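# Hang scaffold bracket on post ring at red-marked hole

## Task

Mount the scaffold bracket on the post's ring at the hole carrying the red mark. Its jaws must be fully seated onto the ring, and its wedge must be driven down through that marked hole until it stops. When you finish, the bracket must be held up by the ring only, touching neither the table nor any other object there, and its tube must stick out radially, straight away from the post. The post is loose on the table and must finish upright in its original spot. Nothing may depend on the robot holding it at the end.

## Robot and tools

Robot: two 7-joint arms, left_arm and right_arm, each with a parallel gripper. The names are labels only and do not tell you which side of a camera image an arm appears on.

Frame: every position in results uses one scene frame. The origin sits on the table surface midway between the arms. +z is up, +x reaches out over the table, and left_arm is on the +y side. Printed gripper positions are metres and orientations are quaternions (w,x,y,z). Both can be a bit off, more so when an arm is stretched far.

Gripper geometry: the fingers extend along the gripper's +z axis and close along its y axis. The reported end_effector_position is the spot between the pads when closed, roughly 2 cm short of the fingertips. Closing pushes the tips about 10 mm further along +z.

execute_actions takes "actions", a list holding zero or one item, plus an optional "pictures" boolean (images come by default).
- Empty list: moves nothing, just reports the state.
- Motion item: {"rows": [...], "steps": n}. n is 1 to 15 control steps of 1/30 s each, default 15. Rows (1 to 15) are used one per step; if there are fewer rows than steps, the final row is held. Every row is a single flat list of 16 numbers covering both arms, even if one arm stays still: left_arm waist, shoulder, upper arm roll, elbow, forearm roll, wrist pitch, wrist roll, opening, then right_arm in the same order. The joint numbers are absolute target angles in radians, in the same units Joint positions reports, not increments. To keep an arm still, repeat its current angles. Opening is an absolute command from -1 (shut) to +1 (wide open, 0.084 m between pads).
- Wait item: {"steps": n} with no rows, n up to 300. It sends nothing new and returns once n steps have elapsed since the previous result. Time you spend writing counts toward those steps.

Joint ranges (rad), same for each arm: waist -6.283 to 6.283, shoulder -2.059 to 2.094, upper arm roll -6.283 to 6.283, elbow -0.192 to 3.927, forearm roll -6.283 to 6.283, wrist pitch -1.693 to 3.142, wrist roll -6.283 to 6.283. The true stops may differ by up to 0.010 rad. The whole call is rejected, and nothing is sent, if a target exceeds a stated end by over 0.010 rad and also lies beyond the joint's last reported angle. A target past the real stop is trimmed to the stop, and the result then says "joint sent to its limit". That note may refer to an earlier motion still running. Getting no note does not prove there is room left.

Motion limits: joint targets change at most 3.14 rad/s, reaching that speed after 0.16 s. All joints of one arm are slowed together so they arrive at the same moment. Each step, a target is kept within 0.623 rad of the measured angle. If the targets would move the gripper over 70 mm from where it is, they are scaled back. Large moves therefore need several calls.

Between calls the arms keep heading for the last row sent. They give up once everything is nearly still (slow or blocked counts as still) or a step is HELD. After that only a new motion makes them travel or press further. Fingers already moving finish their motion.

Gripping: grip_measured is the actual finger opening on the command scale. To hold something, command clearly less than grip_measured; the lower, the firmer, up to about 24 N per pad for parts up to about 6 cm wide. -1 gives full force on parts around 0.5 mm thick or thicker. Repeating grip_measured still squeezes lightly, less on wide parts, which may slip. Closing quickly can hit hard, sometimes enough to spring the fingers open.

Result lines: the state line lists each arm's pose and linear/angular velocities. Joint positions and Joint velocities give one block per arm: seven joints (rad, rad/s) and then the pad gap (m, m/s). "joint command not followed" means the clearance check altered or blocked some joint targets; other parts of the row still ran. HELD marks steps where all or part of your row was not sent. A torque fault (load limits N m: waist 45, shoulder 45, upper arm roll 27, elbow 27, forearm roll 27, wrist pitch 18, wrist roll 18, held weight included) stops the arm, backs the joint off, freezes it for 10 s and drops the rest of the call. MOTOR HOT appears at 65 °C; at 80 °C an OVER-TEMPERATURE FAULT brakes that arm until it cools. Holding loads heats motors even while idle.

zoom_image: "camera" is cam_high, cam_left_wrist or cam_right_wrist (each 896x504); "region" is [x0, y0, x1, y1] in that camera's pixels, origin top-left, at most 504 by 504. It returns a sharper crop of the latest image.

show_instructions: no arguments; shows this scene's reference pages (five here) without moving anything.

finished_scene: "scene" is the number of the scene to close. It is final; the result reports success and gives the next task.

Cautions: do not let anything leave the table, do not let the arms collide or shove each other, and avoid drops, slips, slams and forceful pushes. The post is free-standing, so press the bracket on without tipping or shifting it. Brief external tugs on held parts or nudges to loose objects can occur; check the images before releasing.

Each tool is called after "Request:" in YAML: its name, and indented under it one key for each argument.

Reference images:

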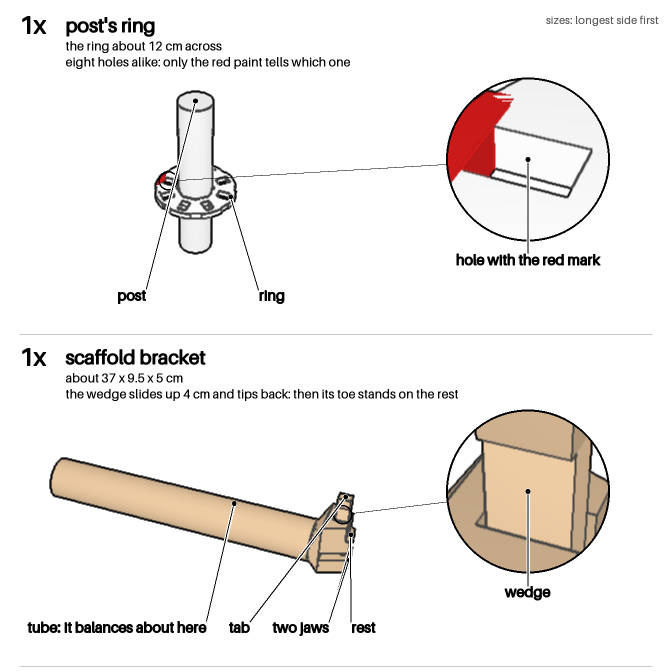

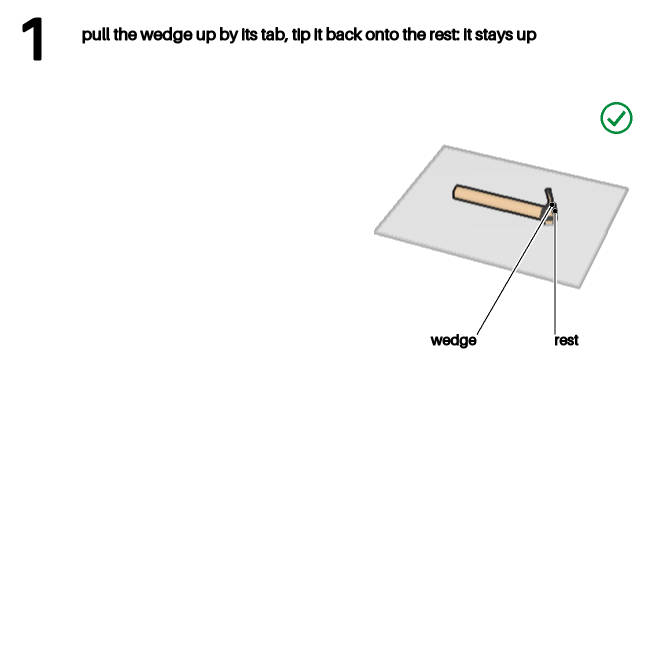

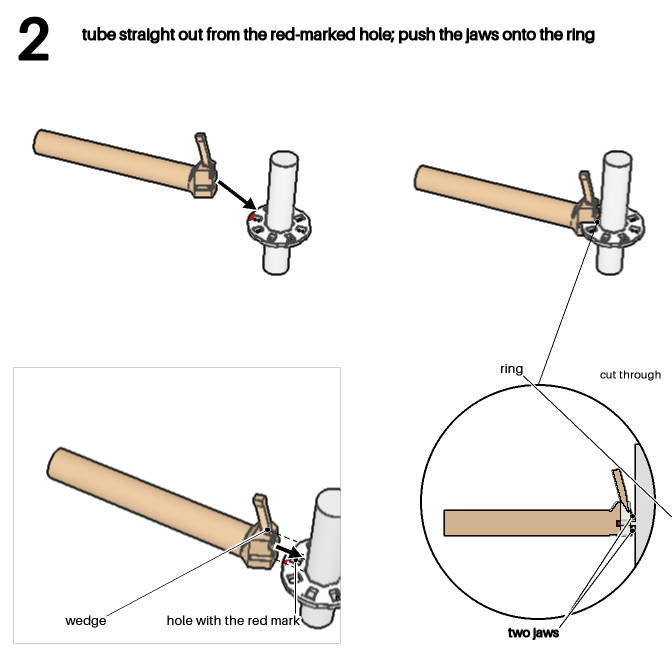

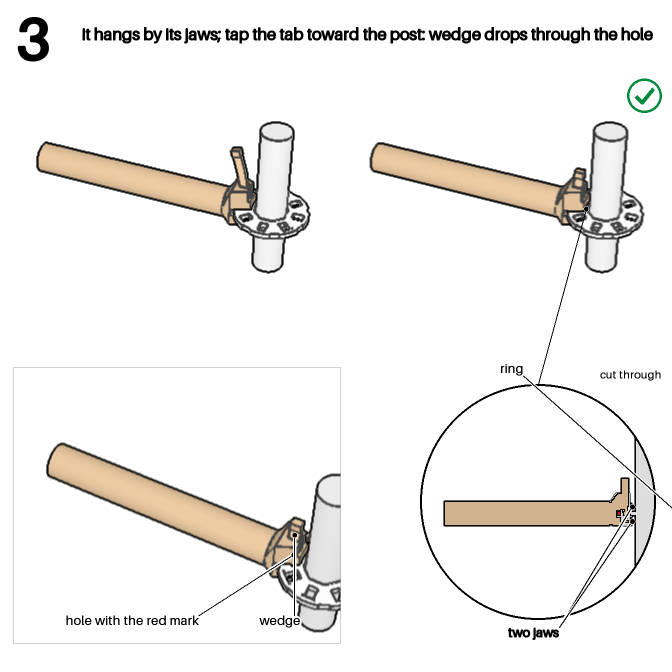

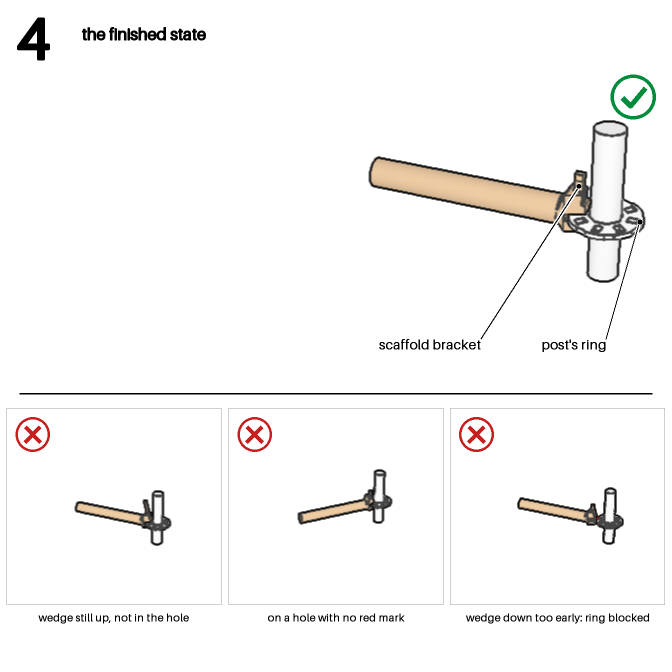

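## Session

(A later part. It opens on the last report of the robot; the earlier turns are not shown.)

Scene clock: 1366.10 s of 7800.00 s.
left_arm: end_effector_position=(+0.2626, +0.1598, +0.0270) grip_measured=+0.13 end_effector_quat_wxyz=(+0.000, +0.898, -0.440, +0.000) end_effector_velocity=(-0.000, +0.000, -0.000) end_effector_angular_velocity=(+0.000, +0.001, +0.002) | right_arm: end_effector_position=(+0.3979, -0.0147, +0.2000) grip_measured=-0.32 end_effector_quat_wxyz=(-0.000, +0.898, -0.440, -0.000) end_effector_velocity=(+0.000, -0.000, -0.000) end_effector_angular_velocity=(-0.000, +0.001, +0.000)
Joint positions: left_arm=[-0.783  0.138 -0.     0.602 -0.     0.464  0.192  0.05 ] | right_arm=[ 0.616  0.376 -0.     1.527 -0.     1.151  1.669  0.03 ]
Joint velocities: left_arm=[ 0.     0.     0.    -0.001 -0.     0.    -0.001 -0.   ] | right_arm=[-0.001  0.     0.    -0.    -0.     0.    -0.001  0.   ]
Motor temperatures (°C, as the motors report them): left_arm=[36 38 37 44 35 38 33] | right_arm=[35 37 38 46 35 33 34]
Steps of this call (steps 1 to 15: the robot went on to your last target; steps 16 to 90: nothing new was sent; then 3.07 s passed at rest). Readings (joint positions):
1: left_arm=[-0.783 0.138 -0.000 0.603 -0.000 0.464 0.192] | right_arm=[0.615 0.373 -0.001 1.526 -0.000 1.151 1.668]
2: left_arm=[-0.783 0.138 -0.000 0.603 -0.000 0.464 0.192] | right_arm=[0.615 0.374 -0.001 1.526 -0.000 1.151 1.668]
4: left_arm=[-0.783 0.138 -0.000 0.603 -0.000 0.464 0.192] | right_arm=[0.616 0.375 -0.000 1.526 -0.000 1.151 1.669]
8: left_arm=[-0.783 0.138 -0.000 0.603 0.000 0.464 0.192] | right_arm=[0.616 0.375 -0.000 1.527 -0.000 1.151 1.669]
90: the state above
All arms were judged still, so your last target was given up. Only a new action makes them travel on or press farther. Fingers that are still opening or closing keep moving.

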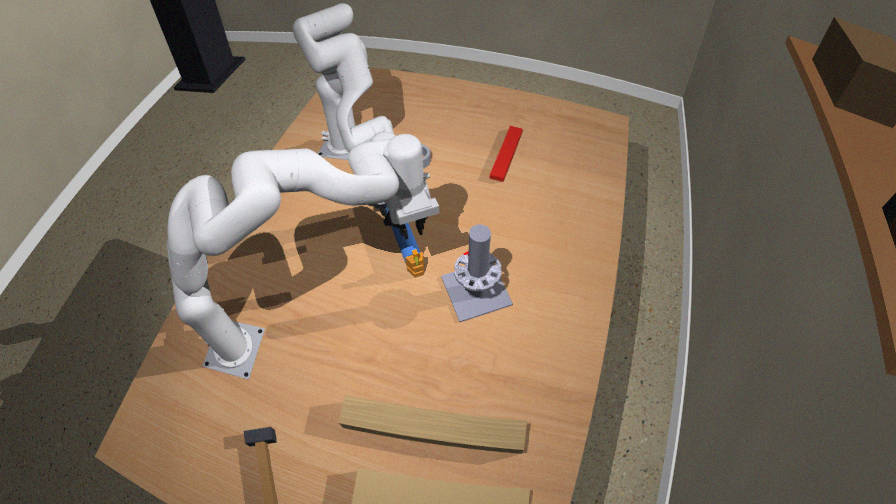

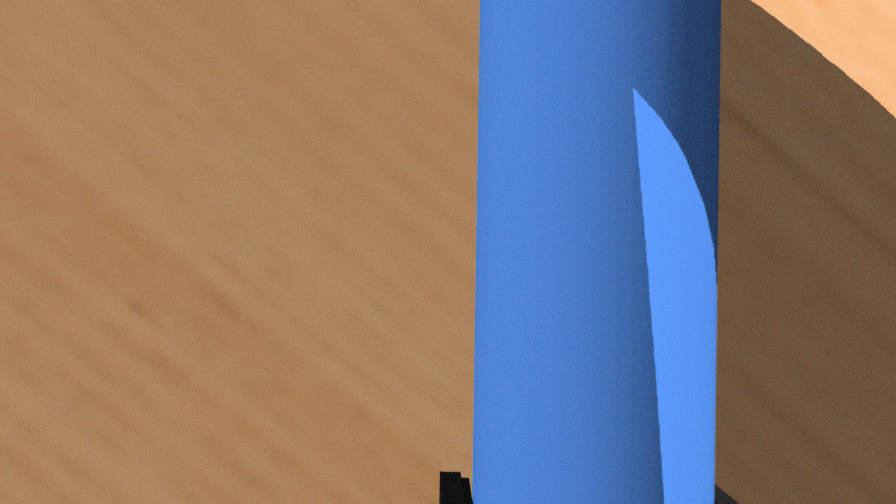

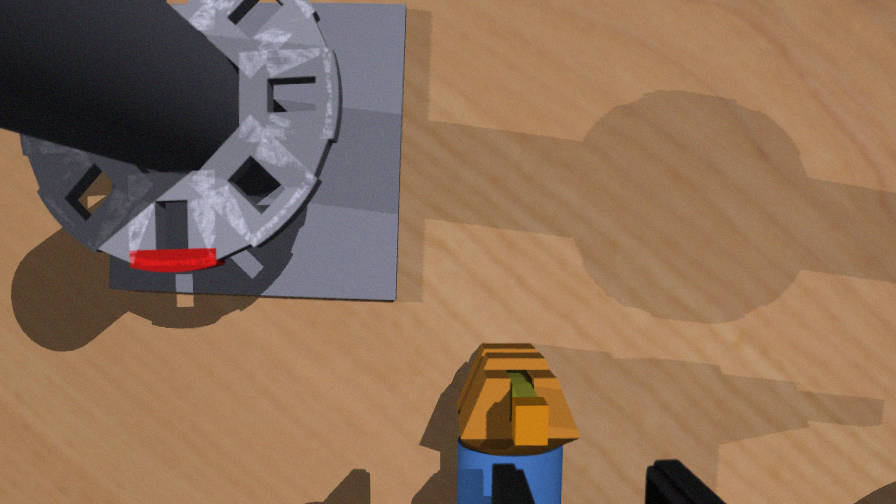

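Request:
execute_actions:
  actions:
    - {"rows": [ [-0.7827,0.1379,0,0.6023,0,0.4644,0.192,-1, 0.615,0.383,0,1.514,0,1.131,1.6675,-0.3], [-0.7827,0.1379,0,0.6023,0,0.4644,0.192,-1, 0.614,0.393,0,1.497,0,1.104,1.6665,-0.3], [-0.7827,0.1379,0,0.6023,0,0.4644,0.192,-1, 0.613,0.404,0,1.479,0,1.075,1.6655,-0.3], [-0.7827,0.1379,0,0.6023,0,0.4644,0.192,-1, 0.612,0.416,0,1.461,0,1.045,1.6645,-0.3], [-0.7827,0.1379,0,0.6023,0,0.4644,0.192,-1, 0.611,0.428,0,1.443,0,1.015,1.6635,-0.3], [-0.7827,0.1379,0,0.6023,0,0.4644,0.192,-1, 0.61,0.437,0,1.429,0,0.992,1.6625,-0.3], [-0.7827,0.1379,0,0.6023,0,0.4644,0.192,-1, 0.6093,0.4435,0,1.4198,0,0.9763,1.6617,-0.3]], "steps": 15}
  pictures: false

Request:
execute_actions:
  actions:
    - {"steps": 15}

Scene clock: 1412.67 s of 7800.00 s.
left_arm: end_effector_position=(+0.2626, +0.1598, +0.0270) grip_measured=+0.13 end_effector_quat_wxyz=(-0.000, +0.898, -0.440, +0.000) end_effector_velocity=(+0.000, +0.000, +0.000) end_effector_angular_velocity=(-0.000, -0.000, +0.001) | right_arm: end_effector_position=(+0.4007, -0.0174, +0.1321) grip_measured=-0.32 end_effector_quat_wxyz=(-0.001, +0.898, -0.440, +0.000) end_effector_velocity=(+0.010, +0.011, +0.013) end_effector_angular_velocity=(+0.046, -0.047, +0.003)
Joint positions: left_arm=[-0.783  0.138 -0.     0.602 -0.     0.464  0.192  0.05 ] | right_arm=[0.609 0.442 0.    1.423 0.    0.98  1.662 0.03 ]
Joint velocities: left_arm=[ 0.001  0.     0.     0.    -0.     0.     0.     0.   ] | right_arm=[ 0.    -0.015  0.002  0.003  0.001 -0.048 -0.002 -0.   ]
Motor temperatures (°C, as the motors report them): left_arm=[36 37 37 43 35 38 33] | right_arm=[35 38 38 46 35 33 34]
Steps of this call (steps 1 to 90: nothing new was sent; then 43.07 s passed at rest; steps 91 to 105: all 15 steps of this action). Readings (joint positions):
91: left_arm=[-0.783 0.138 -0.000 0.602 -0.000 0.464 0.192] | right_arm=[0.616 0.376 0.000 1.526 -0.000 1.151 1.669]
92: left_arm=[-0.783 0.138 -0.000 0.602 -0.000 0.464 0.192] | right_arm=[0.616 0.376 0.000 1.525 0.000 1.147 1.668]
94: left_arm=[-0.783 0.138 -0.000 0.602 -0.000 0.464 0.192] | right_arm=[0.615 0.383 0.000 1.512 0.000 1.121 1.667]
98: left_arm=[-0.783 0.138 -0.000 0.602 -0.000 0.464 0.192] | right_arm=[0.611 0.422 -0.000 1.453 -0.000 1.033 1.664]
105: the state above

Scene clock: 1413.17 s of 7800.00 s.
left_arm: end_effector_position=(+0.2626, +0.1598, +0.0270) grip_measured=+0.13 end_effector_quat_wxyz=(-0.000, +0.898, -0.440, +0.000) end_effector_velocity=(+0.001, -0.001, +0.001) end_effector_angular_velocity=(-0.001, -0.002, -0.001) | right_arm: end_effector_position=(+0.4004, -0.0178, +0.1301) grip_measured=-0.32 end_effector_quat_wxyz=(-0.000, +0.898, -0.440, +0.000) end_effector_velocity=(-0.000, -0.000, -0.001) end_effector_angular_velocity=(-0.000, +0.001, -0.001)
Joint positions: left_arm=[-0.783  0.138 -0.     0.602  0.     0.464  0.192  0.05 ] | right_arm=[0.609 0.443 0.    1.42  0.    0.976 1.662 0.03 ]
Joint velocities: left_arm=[-0.001 -0.     0.     0.002  0.    -0.     0.001  0.   ] | right_arm=[-0.     0.    -0.    -0.001  0.001 -0.     0.     0.   ]
Motor temperatures (°C, as the motors report them): left_arm=[36 37 37 43 35 38 33] | right_arm=[35 38 38 46 35 33 34]
Steps of this call (steps 1 to 15: the robot went on to your last target). Readings (joint positions):
1: left_arm=[-0.783 0.138 -0.000 0.602 -0.000 0.464 0.192] | right_arm=[0.609 0.441 0.000 1.423 0.000 0.979 1.662]
2: left_arm=[-0.783 0.138 -0.000 0.602 0.000 0.464 0.192] | right_arm=[0.609 0.441 0.000 1.423 0.000 0.978 1.662]
4: left_arm=[-0.783 0.138 -0.000 0.602 0.000 0.464 0.192] | right_arm=[0.609 0.442 0.000 1.421 0.000 0.977 1.662]
8: left_arm=[-0.783 0.138 -0.000 0.602 0.000 0.464 0.192] | right_arm=[0.609 0.443 0.000 1.420 0.000 0.977 1.662]
15: the state above
All arms were judged still, so your last target was given up. Only a new action makes them travel on or press farther. Fingers that are still opening or closing keep moving.

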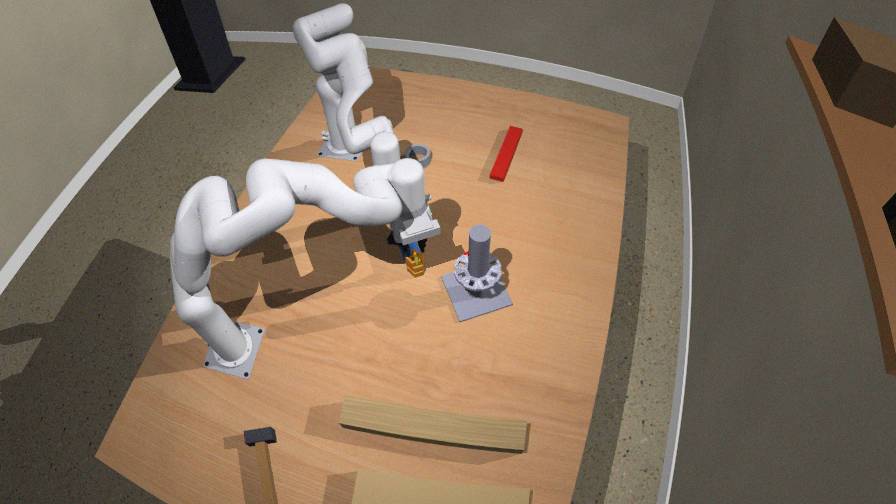

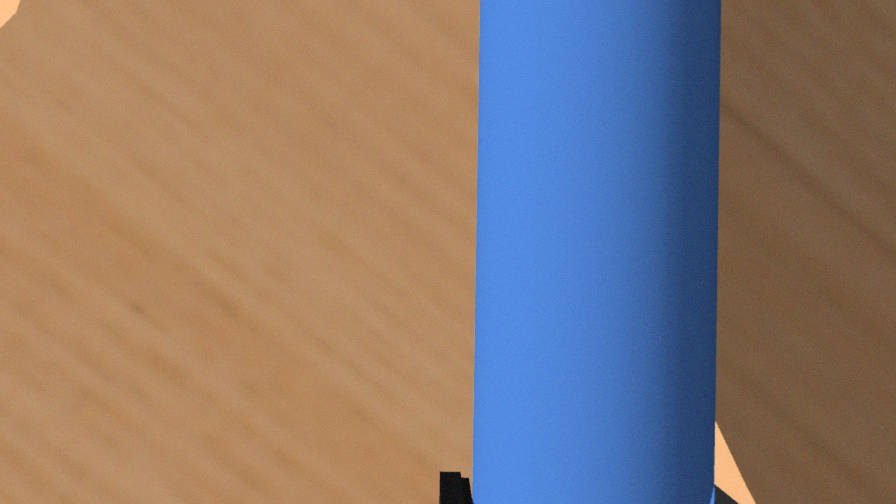

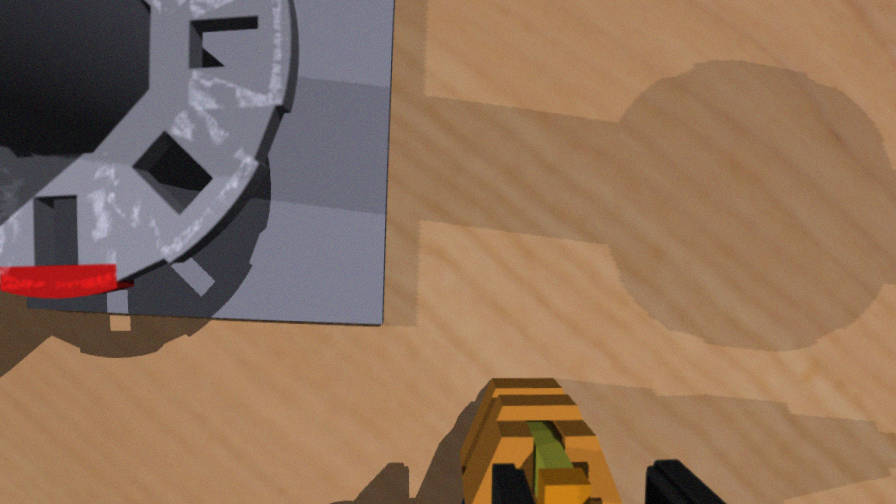

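Request:
execute_actions:
  actions:
    - {"rows": [ [-0.7827,0.1379,0,0.6023,0,0.4644,0.192,-1, 0.6093,0.45,0,1.4146,0,0.9646,1.6617,-0.3], [-0.7827,0.1379,0,0.6023,0,0.4644,0.192,-1, 0.6093,0.46,0,1.4068,0,0.9468,1.6617,-0.3], [-0.7827,0.1379,0,0.6023,0,0.4644,0.192,-1, 0.6093,0.4702,0,1.3992,0,0.929,1.6617,-0.3], [-0.7827,0.1379,0,0.6023,0,0.4644,0.192,-1, 0.6093,0.479,0,1.3939,0,0.9149,1.6617,-0.3], [-0.7827,0.1379,0,0.6023,0,0.4644,0.192,-1, 0.6093,0.488,0,1.3888,0,0.9008,1.6617,-0.3], [-0.7827,0.1379,0,0.6023,0,0.4644,0.192,-1, 0.6093,0.4966,0,1.3841,0,0.8875,1.6617,-0.3]], "steps": 15}
  pictures: false

Request:
execute_actions:
  actions:
    - {"rows": [ [-0.7827,0.1379,0,0.6023,0,0.4644,0.192,-1, 0.6093,0.4966,0,1.3841,0,0.8875,1.6617,-0.4], [-0.7827,0.1379,0,0.6023,0,0.4644,0.192,-1, 0.6093,0.4966,0,1.3841,0,0.8875,1.6617,-0.5], [-0.7827,0.1379,0,0.6023,0,0.4644,0.192,-1, 0.6093,0.4966,0,1.3841,0,0.8875,1.6617,-0.58], [-0.7827,0.1379,0,0.6023,0,0.4644,0.192,-1, 0.6093,0.4966,0,1.3841,0,0.8875,1.6617,-0.65], [-0.7827,0.1379,0,0.6023,0,0.4644,0.192,-1, 0.6093,0.4966,0,1.3841,0,0.8875,1.6617,-0.7], [-0.7827,0.1379,0,0.6023,0,0.4644,0.192,-1, 0.6093,0.4966,0,1.3841,0,0.8875,1.6617,-0.75], [-0.7827,0.1379,0,0.6023,0,0.4644,0.192,-1, 0.6093,0.4966,0,1.3841,0,0.8875,1.6617,-0.8], [-0.7827,0.1379,0,0.6023,0,0.4644,0.192,-1, 0.6093,0.4966,0,1.3841,0,0.8875,1.6617,-0.9]], "steps": 15}

Scene clock: 1436.30 s of 7800.00 s.
left_arm: end_effector_position=(+0.2626, +0.1598, +0.0270) grip_measured=+0.13 end_effector_quat_wxyz=(-0.000, +0.898, -0.440, +0.000) end_effector_velocity=(-0.000, +0.000, -0.000) end_effector_angular_velocity=(+0.000, +0.000, +0.001) | right_arm: end_effector_position=(+0.4008, -0.0175, +0.0933) grip_measured=-0.32 end_effector_quat_wxyz=(-0.001, +0.898, -0.440, +0.000) end_effector_velocity=(+0.004, +0.003, +0.002) end_effector_angular_velocity=(+0.012, -0.014, -0.002)
Joint positions: left_arm=[-0.783  0.138 -0.     0.602  0.     0.464  0.192  0.05 ] | right_arm=[ 0.609  0.495 -0.     1.386  0.     0.889  1.662  0.03 ]
Joint velocities: left_arm=[ 0. -0.  0. -0. -0. -0. -0. -0.] | right_arm=[-0.002 -0.001  0.     0.    -0.001 -0.017  0.002 -0.   ]
Motor temperatures (°C, as the motors report them): left_arm=[36 37 37 43 35 38 33] | right_arm=[35 38 38 46 35 33 34]
Steps of this call (steps 1 to 90: nothing new was sent; then 19.63 s passed at rest; steps 91 to 105: all 15 steps of this action). Readings (joint positions):
91: left_arm=[-0.783 0.138 -0.000 0.602 -0.000 0.464 0.192] | right_arm=[0.609 0.444 -0.000 1.420 -0.000 0.976 1.662]
92: left_arm=[-0.783 0.138 -0.000 0.602 -0.000 0.464 0.192] | right_arm=[0.609 0.444 -0.000 1.419 -0.000 0.973 1.662]
94: left_arm=[-0.783 0.138 -0.000 0.602 0.000 0.464 0.192] | right_arm=[0.609 0.452 -0.000 1.413 0.000 0.956 1.662]
98: left_arm=[-0.783 0.138 -0.000 0.602 0.000 0.464 0.192] | right_arm=[0.609 0.485 0.000 1.390 -0.000 0.909 1.662]
105: the state above

Scene clock: 1436.80 s of 7800.00 s.
left_arm: end_effector_position=(+0.2624, +0.1598, +0.0270) grip_measured=+0.13 end_effector_quat_wxyz=(-0.000, +0.898, -0.440, -0.000) end_effector_velocity=(+0.000, -0.000, +0.000) end_effector_angular_velocity=(-0.001, -0.000, +0.000) | right_arm: end_effector_position=(+0.4009, -0.0175, +0.0925) grip_measured=-0.74 end_effector_quat_wxyz=(-0.001, +0.898, -0.440, +0.000) end_effector_velocity=(-0.000, -0.001, -0.001) end_effector_angular_velocity=(-0.002, +0.002, -0.001)
Joint positions: left_arm=[-0.783  0.138 -0.     0.602  0.     0.465  0.192  0.05 ] | right_arm=[ 0.609  0.496 -0.     1.385  0.     0.887  1.662  0.012]
Joint velocities: left_arm=[ 0.001  0.    -0.001  0.001 -0.    -0.    -0.     0.   ] | right_arm=[-0.001  0.001  0.    -0.001 -0.     0.001 -0.    -0.   ]
Motor temperatures (°C, as the motors report them): left_arm=[36 37 37 43 35 38 33] | right_arm=[35 38 38 46 35 33 34]
Steps of this call (steps 1 to 15: all 15 steps of this action). Readings (joint positions):
1: left_arm=[-0.783 0.138 -0.000 0.602 -0.000 0.464 0.192] | right_arm=[0.609 0.495 -0.000 1.385 0.000 0.888 1.662]
2: left_arm=[-0.783 0.138 -0.000 0.602 0.000 0.464 0.192] | right_arm=[0.609 0.495 -0.000 1.385 0.000 0.888 1.662]
4: left_arm=[-0.783 0.138 -0.000 0.602 0.000 0.464 0.192] | right_arm=[0.609 0.496 -0.000 1.385 0.000 0.888 1.662]
8: left_arm=[-0.783 0.138 -0.000 0.602 0.000 0.465 0.192] | right_arm=[0.609 0.496 -0.000 1.385 0.000 0.887 1.662]
15: the state above

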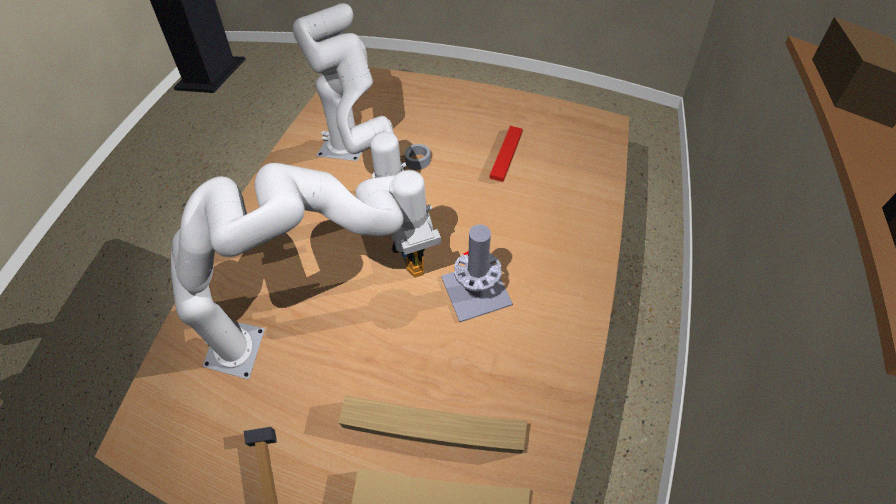

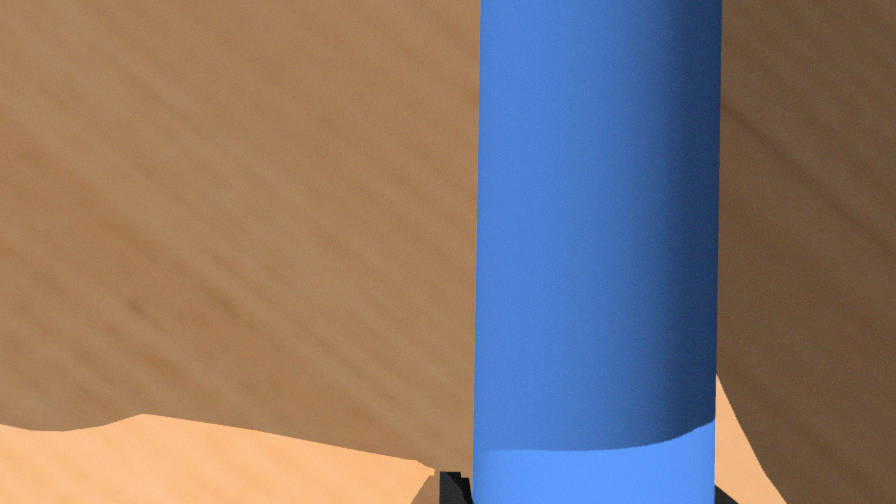

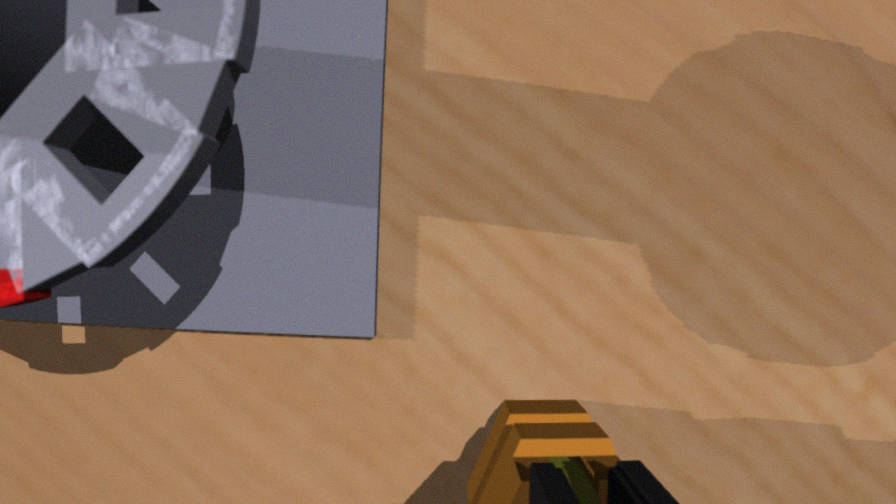

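Request:
execute_actions:
  actions:
    - {"rows": [ [-0.7827,0.1379,0,0.6023,0,0.4644,0.192,-1, 0.6093,0.494,0,1.3855,0,0.8915,1.6617,-1], [-0.7827,0.1379,0,0.6023,0,0.4644,0.192,-1, 0.6093,0.49,0,1.3877,0,0.8977,1.6617,-1], [-0.7827,0.1379,0,0.6023,0,0.4644,0.192,-1, 0.6093,0.485,0,1.3905,0,0.9055,1.6617,-1], [-0.7827,0.1379,0,0.6023,0,0.4644,0.192,-1, 0.6093,0.48,0,1.3933,0,0.9133,1.6617,-1], [-0.7827,0.1379,0,0.6023,0,0.4644,0.192,-1, 0.6093,0.475,0,1.3963,0,0.9213,1.6617,-1], [-0.7827,0.1379,0,0.6023,0,0.4644,0.192,-1, 0.6093,0.4702,0,1.3992,0,0.929,1.6617,-1], [-0.7827,0.1379,0,0.6023,0,0.4644,0.192,-1, 0.6093,0.465,0,1.403,0,0.938,1.6617,-1], [-0.7827,0.1379,0,0.6023,0,0.4644,0.192,-1, 0.6093,0.46,0,1.4068,0,0.9468,1.6617,-1], [-0.7827,0.1379,0,0.6023,0,0.4644,0.192,-1, 0.6093,0.455,0,1.4107,0,0.9557,1.6617,-1], [-0.7827,0.1379,0,0.6023,0,0.4644,0.192,-1, 0.6093,0.45,0,1.4146,0,0.9646,1.6617,-1], [-0.7827,0.1379,0,0.6023,0,0.4644,0.192,-1, 0.6093,0.446,0,1.4178,0,0.9718,1.6617,-1], [-0.7827,0.1379,0,0.6023,0,0.4644,0.192,-1, 0.6093,0.4435,0,1.4198,0,0.9763,1.6617,-1], [-0.7827,0.1379,0,0.6023,0,0.4644,0.192,-1, 0.6093,0.4408,0,1.422,0,0.9812,1.6617,-1]], "steps": 15}
  pictures: false

Request:
execute_actions:
  actions:
    - {"steps": 12}

Scene clock: 1460.83 s of 7800.00 s.
left_arm: end_effector_position=(+0.2625, +0.1597, +0.0270) grip_measured=+0.13 end_effector_quat_wxyz=(+0.000, +0.898, -0.440, -0.000) end_effector_velocity=(+0.003, +0.001, +0.001) end_effector_angular_velocity=(-0.002, -0.003, +0.009) | right_arm: end_effector_position=(+0.3998, -0.0182, +0.1279) grip_measured=-0.74 end_effector_quat_wxyz=(+0.001, +0.898, -0.440, -0.000) end_effector_velocity=(+0.003, +0.003, +0.053) end_effector_angular_velocity=(+0.012, -0.011, -0.001)
Joint positions: left_arm=[-0.783  0.138 -0.     0.602  0.     0.464  0.192  0.05 ] | right_arm=[0.609 0.445 0.    1.417 0.    0.973 1.662 0.012]
Joint velocities: left_arm=[ 0.002  0.001  0.004  0.003 -0.001 -0.001 -0.002  0.   ] | right_arm=[ 0.    -0.067 -0.     0.057  0.001  0.107  0.    -0.   ]
Motor temperatures (°C, as the motors report them): left_arm=[36 37 37 43 35 38 33] | right_arm=[35 38 38 45 35 33 34]
Steps of this call (steps 1 to 15: the robot went on to your last target; steps 16 to 90: nothing new was sent; then 20.53 s passed at rest; steps 91 to 105: all 15 steps of this action). Readings (joint positions):
91: left_arm=[-0.783 0.138 -0.000 0.602 -0.000 0.464 0.192] | right_arm=[0.609 0.497 0.000 1.384 0.000 0.888 1.662]
92: left_arm=[-0.783 0.138 -0.000 0.602 -0.000 0.464 0.192] | right_arm=[0.609 0.496 -0.000 1.384 -0.000 0.889 1.662]
94: left_arm=[-0.783 0.138 -0.000 0.602 0.000 0.464 0.192] | right_arm=[0.609 0.493 -0.000 1.385 0.000 0.896 1.662]
98: left_arm=[-0.783 0.138 -0.000 0.602 0.000 0.464 0.192] | right_arm=[0.609 0.476 0.000 1.395 0.000 0.922 1.662]
105: the state above

Scene clock: 1461.23 s of 7800.00 s.
left_arm: end_effector_position=(+0.2625, +0.1598, +0.0270) grip_measured=+0.13 end_effector_quat_wxyz=(+0.000, +0.898, -0.440, +0.000) end_effector_velocity=(+0.000, -0.000, +0.000) end_effector_angular_velocity=(-0.000, -0.001, +0.000) | right_arm: end_effector_position=(+0.4001, -0.0181, +0.1315) grip_measured=-0.74 end_effector_quat_wxyz=(+0.001, +0.898, -0.440, -0.000) end_effector_velocity=(+0.001, -0.000, +0.002) end_effector_angular_velocity=(+0.001, -0.001, -0.003)
Joint positions: left_arm=[-0.783  0.138 -0.     0.602 -0.     0.464  0.192  0.05 ] | right_arm=[0.609 0.441 0.    1.421 0.    0.981 1.662 0.012]
Joint velocities: left_arm=[-0.    -0.     0.     0.001  0.     0.    -0.     0.   ] | right_arm=[-0.001 -0.002 -0.     0.001 -0.     0.002  0.002  0.   ]
Motor temperatures (°C, as the motors report them): left_arm=[36 37 37 43 35 38 33] | right_arm=[35 38 38 45 35 33 34]
Steps of this call (steps 1 to 12: the robot went on to your last target). Readings (joint positions):
1: left_arm=[-0.783 0.138 -0.000 0.602 -0.000 0.464 0.192] | right_arm=[0.609 0.444 0.000 1.418 0.000 0.976 1.662]
2: left_arm=[-0.783 0.138 -0.000 0.602 -0.000 0.464 0.192] | right_arm=[0.609 0.443 0.000 1.419 0.000 0.978 1.662]
4: left_arm=[-0.783 0.138 -0.000 0.602 -0.000 0.464 0.192] | right_arm=[0.609 0.442 0.000 1.420 0.000 0.980 1.662]
8: left_arm=[-0.783 0.138 -0.000 0.602 -0.000 0.464 0.192] | right_arm=[0.609 0.442 0.000 1.421 0.000 0.981 1.662]
12: the state above

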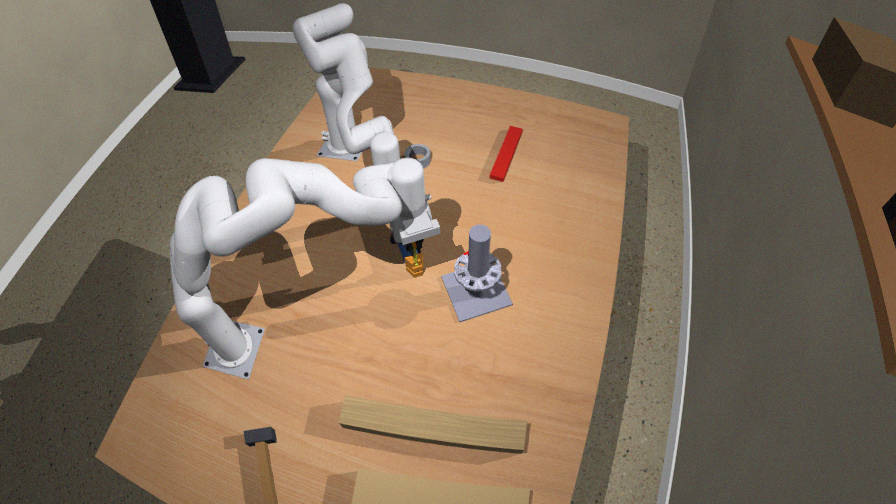

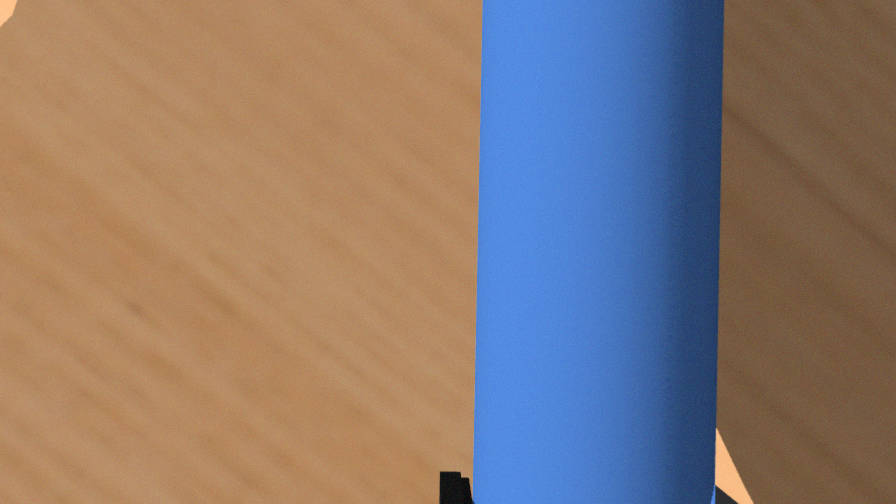

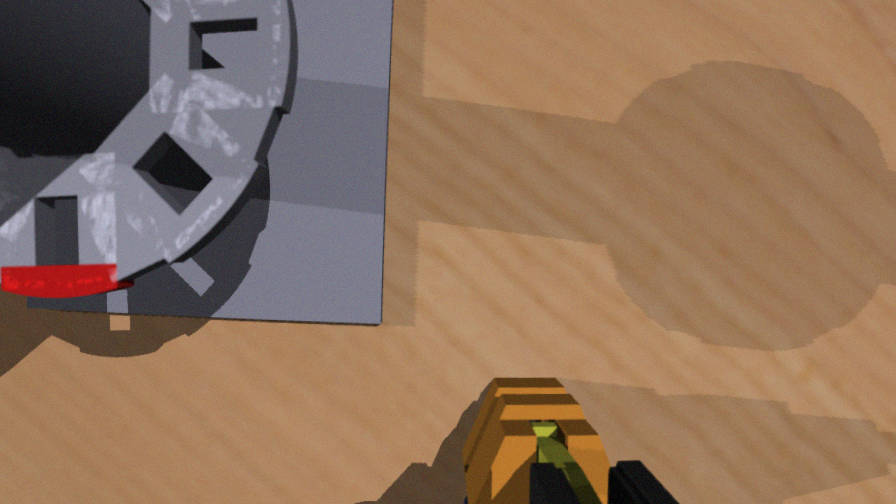

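Wedge is up. Now tip back.

Request:
execute_actions:
  actions:
    - {"rows": [ [-0.7827,0.1379,0,0.6023,0,0.4644,0.192,-1, 0.6115,0.4412,0,1.4226,0,0.9814,1.6639,-1], [-0.7827,0.1379,0,0.6023,0,0.4644,0.192,-1, 0.614,0.4417,0,1.4233,0,0.9816,1.6664,-1], [-0.7827,0.1379,0,0.6023,0,0.4644,0.192,-1, 0.617,0.4423,0,1.4241,0,0.9818,1.6694,-1], [-0.7827,0.1379,0,0.6023,0,0.4644,0.192,-1, 0.62,0.443,0,1.4249,0,0.9819,1.6724,-1], [-0.7827,0.1379,0,0.6023,0,0.4644,0.192,-1, 0.623,0.4438,0,1.4257,0,0.9819,1.6754,-1], [-0.7827,0.1379,0,0.6023,0,0.4644,0.192,-1, 0.626,0.4446,0,1.4265,0,0.9819,1.6784,-1], [-0.7827,0.1379,0,0.6023,0,0.4644,0.192,-1, 0.629,0.4454,0,1.4272,0,0.9818,1.6814,-1], [-0.7827,0.1379,0,0.6023,0,0.4644,0.192,-1, 0.632,0.4462,0,1.428,0,0.9818,1.6844,-1], [-0.7827,0.1379,0,0.6023,0,0.4644,0.192,-1, 0.6345,0.447,0,1.4286,0,0.9816,1.6869,-1], [-0.7827,0.1379,0,0.6023,0,0.4644,0.192,-1, 0.6368,0.4476,0,1.4291,0,0.9815,1.6892,-1]], "steps": 15}
  pictures: false

Request:
execute_actions:
  actions:
    - {"steps": 12}

Scene clock: 1473.80 s of 7800.00 s.
left_arm: end_effector_position=(+0.2624, +0.1599, +0.0270) grip_measured=+0.13 end_effector_quat_wxyz=(-0.000, +0.898, -0.440, -0.000) end_effector_velocity=(+0.000, -0.000, +0.000) end_effector_angular_velocity=(-0.000, -0.000, -0.001) | right_arm: end_effector_position=(+0.3916, -0.0070, +0.1298) grip_measured=-0.74 end_effector_quat_wxyz=(+0.001, +0.898, -0.440, +0.000) end_effector_velocity=(-0.001, +0.001, +0.001) end_effector_angular_velocity=(-0.003, -0.001, -0.012)
Joint positions: left_arm=[-0.783  0.138 -0.     0.602  0.     0.465  0.192  0.05 ] | right_arm=[ 0.635  0.449 -0.001  1.428 -0.     0.981  1.688  0.012]
Joint velocities: left_arm=[ 0.001 -0.    -0.     0.     0.     0.     0.001 -0.   ] | right_arm=[ 0.008 -0.    -0.006  0.003  0.     0.004  0.014 -0.   ]
Motor temperatures (°C, as the motors report them): left_arm=[36 37 37 43 35 38 33] | right_arm=[35 38 38 46 35 33 34]
Steps of this call (steps 1 to 15: the robot went on to your last target; steps 16 to 90: nothing new was sent; then 9.07 s passed at rest; steps 91 to 105: all 15 steps of this action). Readings (joint positions):
91: left_arm=[-0.783 0.138 0.000 0.602 0.000 0.464 0.192] | right_arm=[0.609 0.441 -0.000 1.422 -0.000 0.981 1.662]
92: left_arm=[-0.783 0.138 0.000 0.602 0.000 0.464 0.192] | right_arm=[0.610 0.441 -0.000 1.422 -0.000 0.981 1.662]
94: left_arm=[-0.783 0.138 0.000 0.602 0.000 0.464 0.192] | right_arm=[0.612 0.442 -0.001 1.423 -0.000 0.982 1.665]
98: left_arm=[-0.783 0.138 0.000 0.602 -0.000 0.465 0.192] | right_arm=[0.622 0.444 -0.002 1.426 -0.001 0.982 1.675]
105: the state above

Scene clock: 1474.20 s of 7800.00 s.
left_arm: end_effector_position=(+0.2624, +0.1599, +0.0270) grip_measured=+0.13 end_effector_quat_wxyz=(-0.000, +0.898, -0.440, -0.000) end_effector_velocity=(+0.001, +0.000, +0.001) end_effector_angular_velocity=(-0.002, +0.000, +0.007) | right_arm: end_effector_position=(+0.3906, -0.0063, +0.1299) grip_measured=-0.74 end_effector_quat_wxyz=(+0.001, +0.898, -0.440, -0.000) end_effector_velocity=(-0.003, +0.004, +0.001) end_effector_angular_velocity=(+0.002, +0.001, +0.009)
Joint positions: left_arm=[-0.783  0.138 -0.     0.602 -0.     0.465  0.192  0.05 ] | right_arm=[ 0.636  0.449 -0.001  1.428 -0.     0.982  1.689  0.012]
Joint velocities: left_arm=[ 0.001 -0.001  0.001  0.001 -0.003  0.001 -0.003  0.   ] | right_arm=[ 0.003 -0.     0.005  0.001 -0.    -0.    -0.001  0.   ]
Motor temperatures (°C, as the motors report them): left_arm=[36 37 37 43 35 38 33] | right_arm=[35 38 38 46 35 33 34]
Steps of this call (steps 1 to 12: the robot went on to your last target). Readings (joint positions):
1: left_arm=[-0.783 0.138 -0.000 0.602 0.000 0.465 0.192] | right_arm=[0.635 0.449 -0.002 1.428 -0.000 0.981 1.688]
2: left_arm=[-0.783 0.138 -0.000 0.602 0.000 0.465 0.192] | right_arm=[0.635 0.449 -0.002 1.428 -0.000 0.981 1.689]
4: left_arm=[-0.783 0.138 -0.000 0.602 0.000 0.465 0.192] | right_arm=[0.636 0.449 -0.001 1.428 -0.000 0.982 1.689]
8: left_arm=[-0.783 0.138 -0.000 0.602 -0.000 0.465 0.192] | right_arm=[0.636 0.449 -0.001 1.428 -0.000 0.982 1.689]
12: the state above

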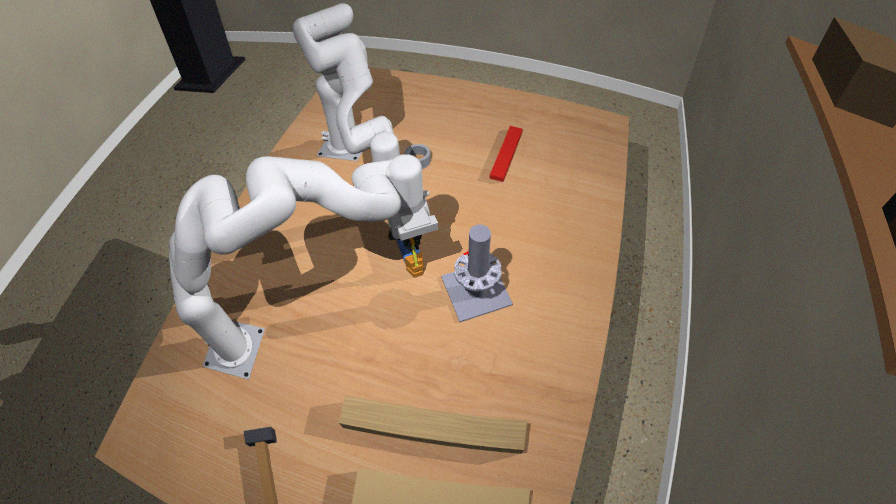

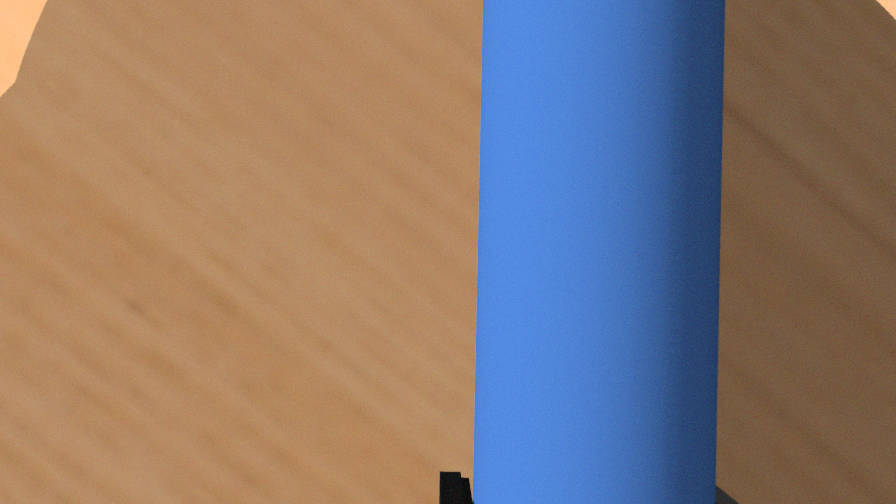

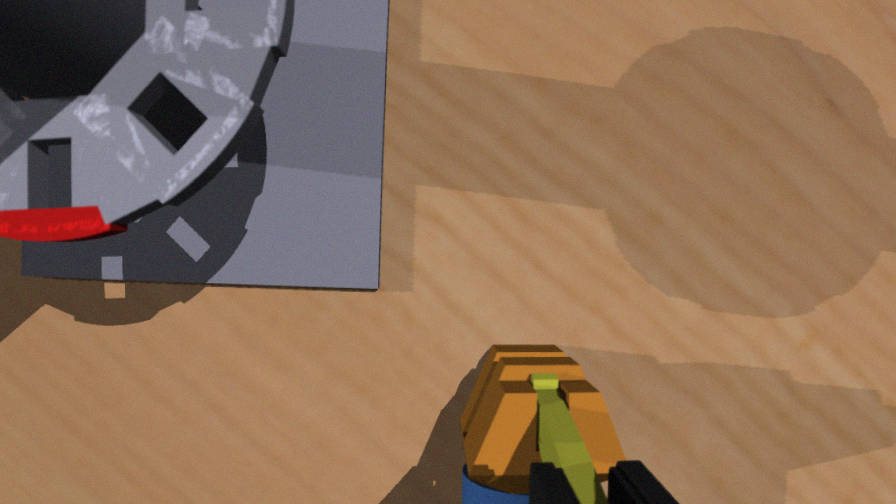

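Request:
execute_actions:
  actions:
    - {"rows": [ [-0.7827,0.1379,0,0.6023,0,0.4644,0.192,-1, 0.6365,0.449,0,1.428,0,0.979,1.689,-0.8], [-0.7827,0.1379,0,0.6023,0,0.4644,0.192,-1, 0.6365,0.449,0,1.428,0,0.979,1.689,-0.72], [-0.7827,0.1379,0,0.6023,0,0.4644,0.192,-1, 0.6365,0.449,0,1.428,0,0.979,1.689,-0.65], [-0.7827,0.1379,0,0.6023,0,0.4644,0.192,-1, 0.6365,0.449,0,1.428,0,0.979,1.689,-0.55], [-0.7827,0.1379,0,0.6023,0,0.4644,0.192,-1, 0.6365,0.449,0,1.428,0,0.979,1.689,-0.4], [-0.7827,0.1379,0,0.6023,0,0.4644,0.192,-1, 0.6365,0.449,0,1.428,0,0.979,1.689,-0.3], [-0.7827,0.1379,0,0.6023,0,0.4644,0.192,-1, 0.6365,0.449,0,1.428,0,0.979,1.689,-0.3], [-0.7827,0.1379,0,0.6023,0,0.4644,0.192,-1, 0.6365,0.449,0,1.428,0,0.979,1.689,-0.3], [-0.7827,0.1379,0,0.6023,0,0.4644,0.192,-1, 0.6365,0.441,0,1.436,0,0.995,1.689,-0.3], [-0.7827,0.1379,0,0.6023,0,0.4644,0.192,-1, 0.6365,0.431,0,1.449,0,1.018,1.689,-0.3], [-0.7827,0.1379,0,0.6023,0,0.4644,0.192,-1, 0.6365,0.419,0,1.467,0,1.048,1.689,-0.3], [-0.7827,0.1379,0,0.6023,0,0.4644,0.192,-1, 0.6365,0.407,0,1.485,0,1.078,1.689,-0.3], [-0.7827,0.1379,0,0.6023,0,0.4644,0.192,-1, 0.6365,0.396,0,1.503,0,1.107,1.689,-0.3], [-0.7827,0.1379,0,0.6023,0,0.4644,0.192,-1, 0.6365,0.386,0,1.52,0,1.134,1.689,-0.3], [-0.7827,0.1379,0,0.6023,0,0.4644,0.192,-1, 0.6365,0.379,0,1.5325,0,1.1535,1.689,-0.3]], "steps": 15}
  pictures: false

Request:
execute_actions:
  actions:
    - {"steps": 20}

Scene clock: 1495.87 s of 7800.00 s.
left_arm: end_effector_position=(+0.2628, +0.1599, +0.0268) grip_measured=+0.13 end_effector_quat_wxyz=(-0.000, +0.898, -0.440, +0.000) end_effector_velocity=(-0.000, -0.001, +0.000) end_effector_angular_velocity=(-0.000, -0.001, -0.001) | right_arm: end_effector_position=(+0.3908, -0.0046, +0.1654) grip_measured=-0.32 end_effector_quat_wxyz=(+0.000, +0.898, -0.439, -0.000) end_effector_velocity=(+0.016, +0.016, +0.333) end_effector_angular_velocity=(+0.066, -0.069, +0.001)
Joint positions: left_arm=[-0.782  0.139  0.     0.603  0.     0.464  0.192  0.05 ] | right_arm=[0.637 0.412 0.    1.479 0.    1.068 1.689 0.03 ]
Joint velocities: left_arm=[-0.001 -0.001 -0.     0.001  0.     0.001 -0.    -0.   ] | right_arm=[ 0.    -0.322  0.     0.486 -0.002  0.713  0.001  0.   ]
Motor temperatures (°C, as the motors report them): left_arm=[36 37 37 43 35 38 33] | right_arm=[35 39 38 49 35 33 34]
Steps of this call (steps 1 to 15: the robot went on to your last target; steps 16 to 90: nothing new was sent; then 18.17 s passed at rest; steps 91 to 105: all 15 steps of this action). Readings (joint positions):
91: left_arm=[-0.783 0.138 0.000 0.602 0.000 0.464 0.192] | right_arm=[0.637 0.448 -0.000 1.429 -0.000 0.981 1.689]
92: left_arm=[-0.783 0.138 0.000 0.602 -0.000 0.464 0.192] | right_arm=[0.637 0.448 0.000 1.429 0.000 0.981 1.689]
94: left_arm=[-0.782 0.139 0.000 0.603 -0.000 0.463 0.192] | right_arm=[0.638 0.446 0.003 1.431 0.001 0.979 1.689]
98: left_arm=[-0.782 0.139 0.000 0.603 -0.000 0.463 0.192] | right_arm=[0.640 0.443 0.006 1.434 0.001 0.978 1.689]
105: the state above

Scene clock: 1496.53 s of 7800.00 s.
left_arm: end_effector_position=(+0.2627, +0.1599, +0.0269) grip_measured=+0.13 end_effector_quat_wxyz=(-0.000, +0.898, -0.440, -0.000) end_effector_velocity=(+0.001, -0.001, +0.001) end_effector_angular_velocity=(-0.001, -0.002, +0.000) | right_arm: end_effector_position=(+0.3905, -0.0056, +0.2001) grip_measured=-0.32 end_effector_quat_wxyz=(+0.000, +0.898, -0.440, -0.000) end_effector_velocity=(+0.001, -0.001, +0.001) end_effector_angular_velocity=(+0.000, -0.001, -0.001)
Joint positions: left_arm=[-0.783  0.138  0.     0.602  0.     0.464  0.192  0.05 ] | right_arm=[0.637 0.379 0.    1.532 0.    1.153 1.689 0.03 ]
Joint velocities: left_arm=[ 0.    -0.001  0.     0.002  0.     0.    -0.    -0.   ] | right_arm=[-0.002 -0.001 -0.     0.001 -0.001  0.001 -0.001 -0.   ]
Motor temperatures (°C, as the motors report them): left_arm=[36 37 37 43 35 38 33] | right_arm=[35 39 38 49 35 33 34]
Steps of this call (steps 1 to 20: the robot went on to your last target). Readings (joint positions):
1: left_arm=[-0.783 0.139 0.000 0.602 0.000 0.464 0.192] | right_arm=[0.637 0.402 0.000 1.496 0.000 1.092 1.689]
2: left_arm=[-0.783 0.139 0.000 0.602 0.000 0.464 0.192] | right_arm=[0.637 0.392 0.000 1.510 0.000 1.111 1.689]
4: left_arm=[-0.783 0.139 0.000 0.602 0.000 0.464 0.192] | right_arm=[0.637 0.380 0.000 1.527 0.000 1.134 1.689]
8: left_arm=[-0.783 0.139 0.000 0.602 0.000 0.464 0.192] | right_arm=[0.637 0.380 0.000 1.529 0.000 1.149 1.689]
20: the state above

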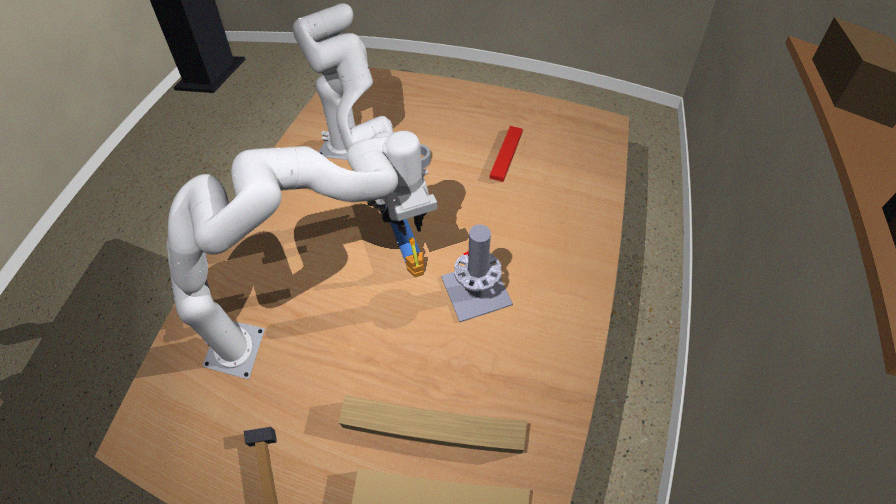

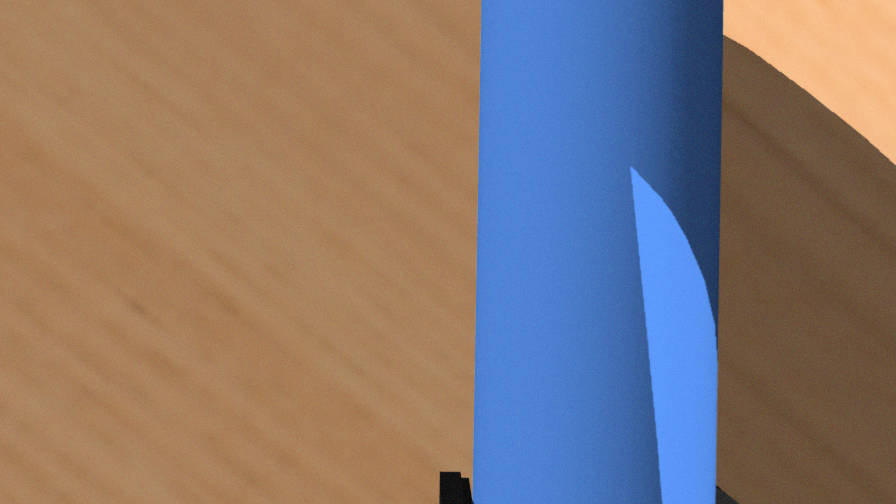

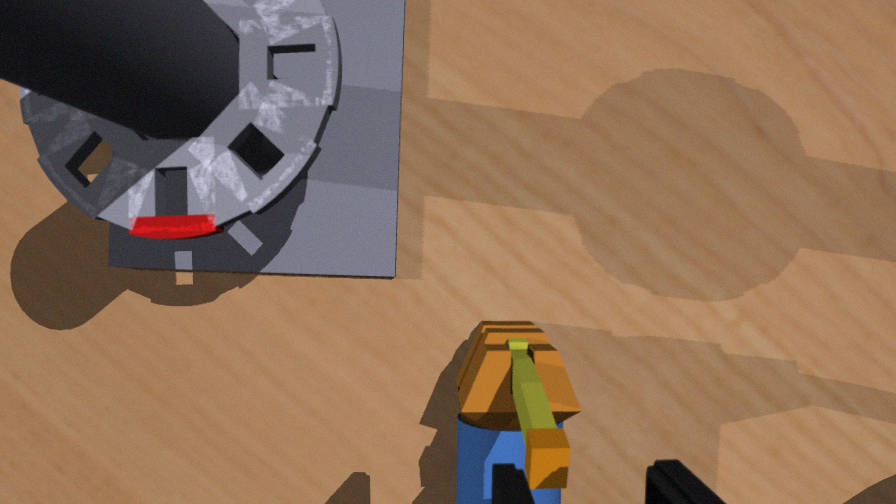

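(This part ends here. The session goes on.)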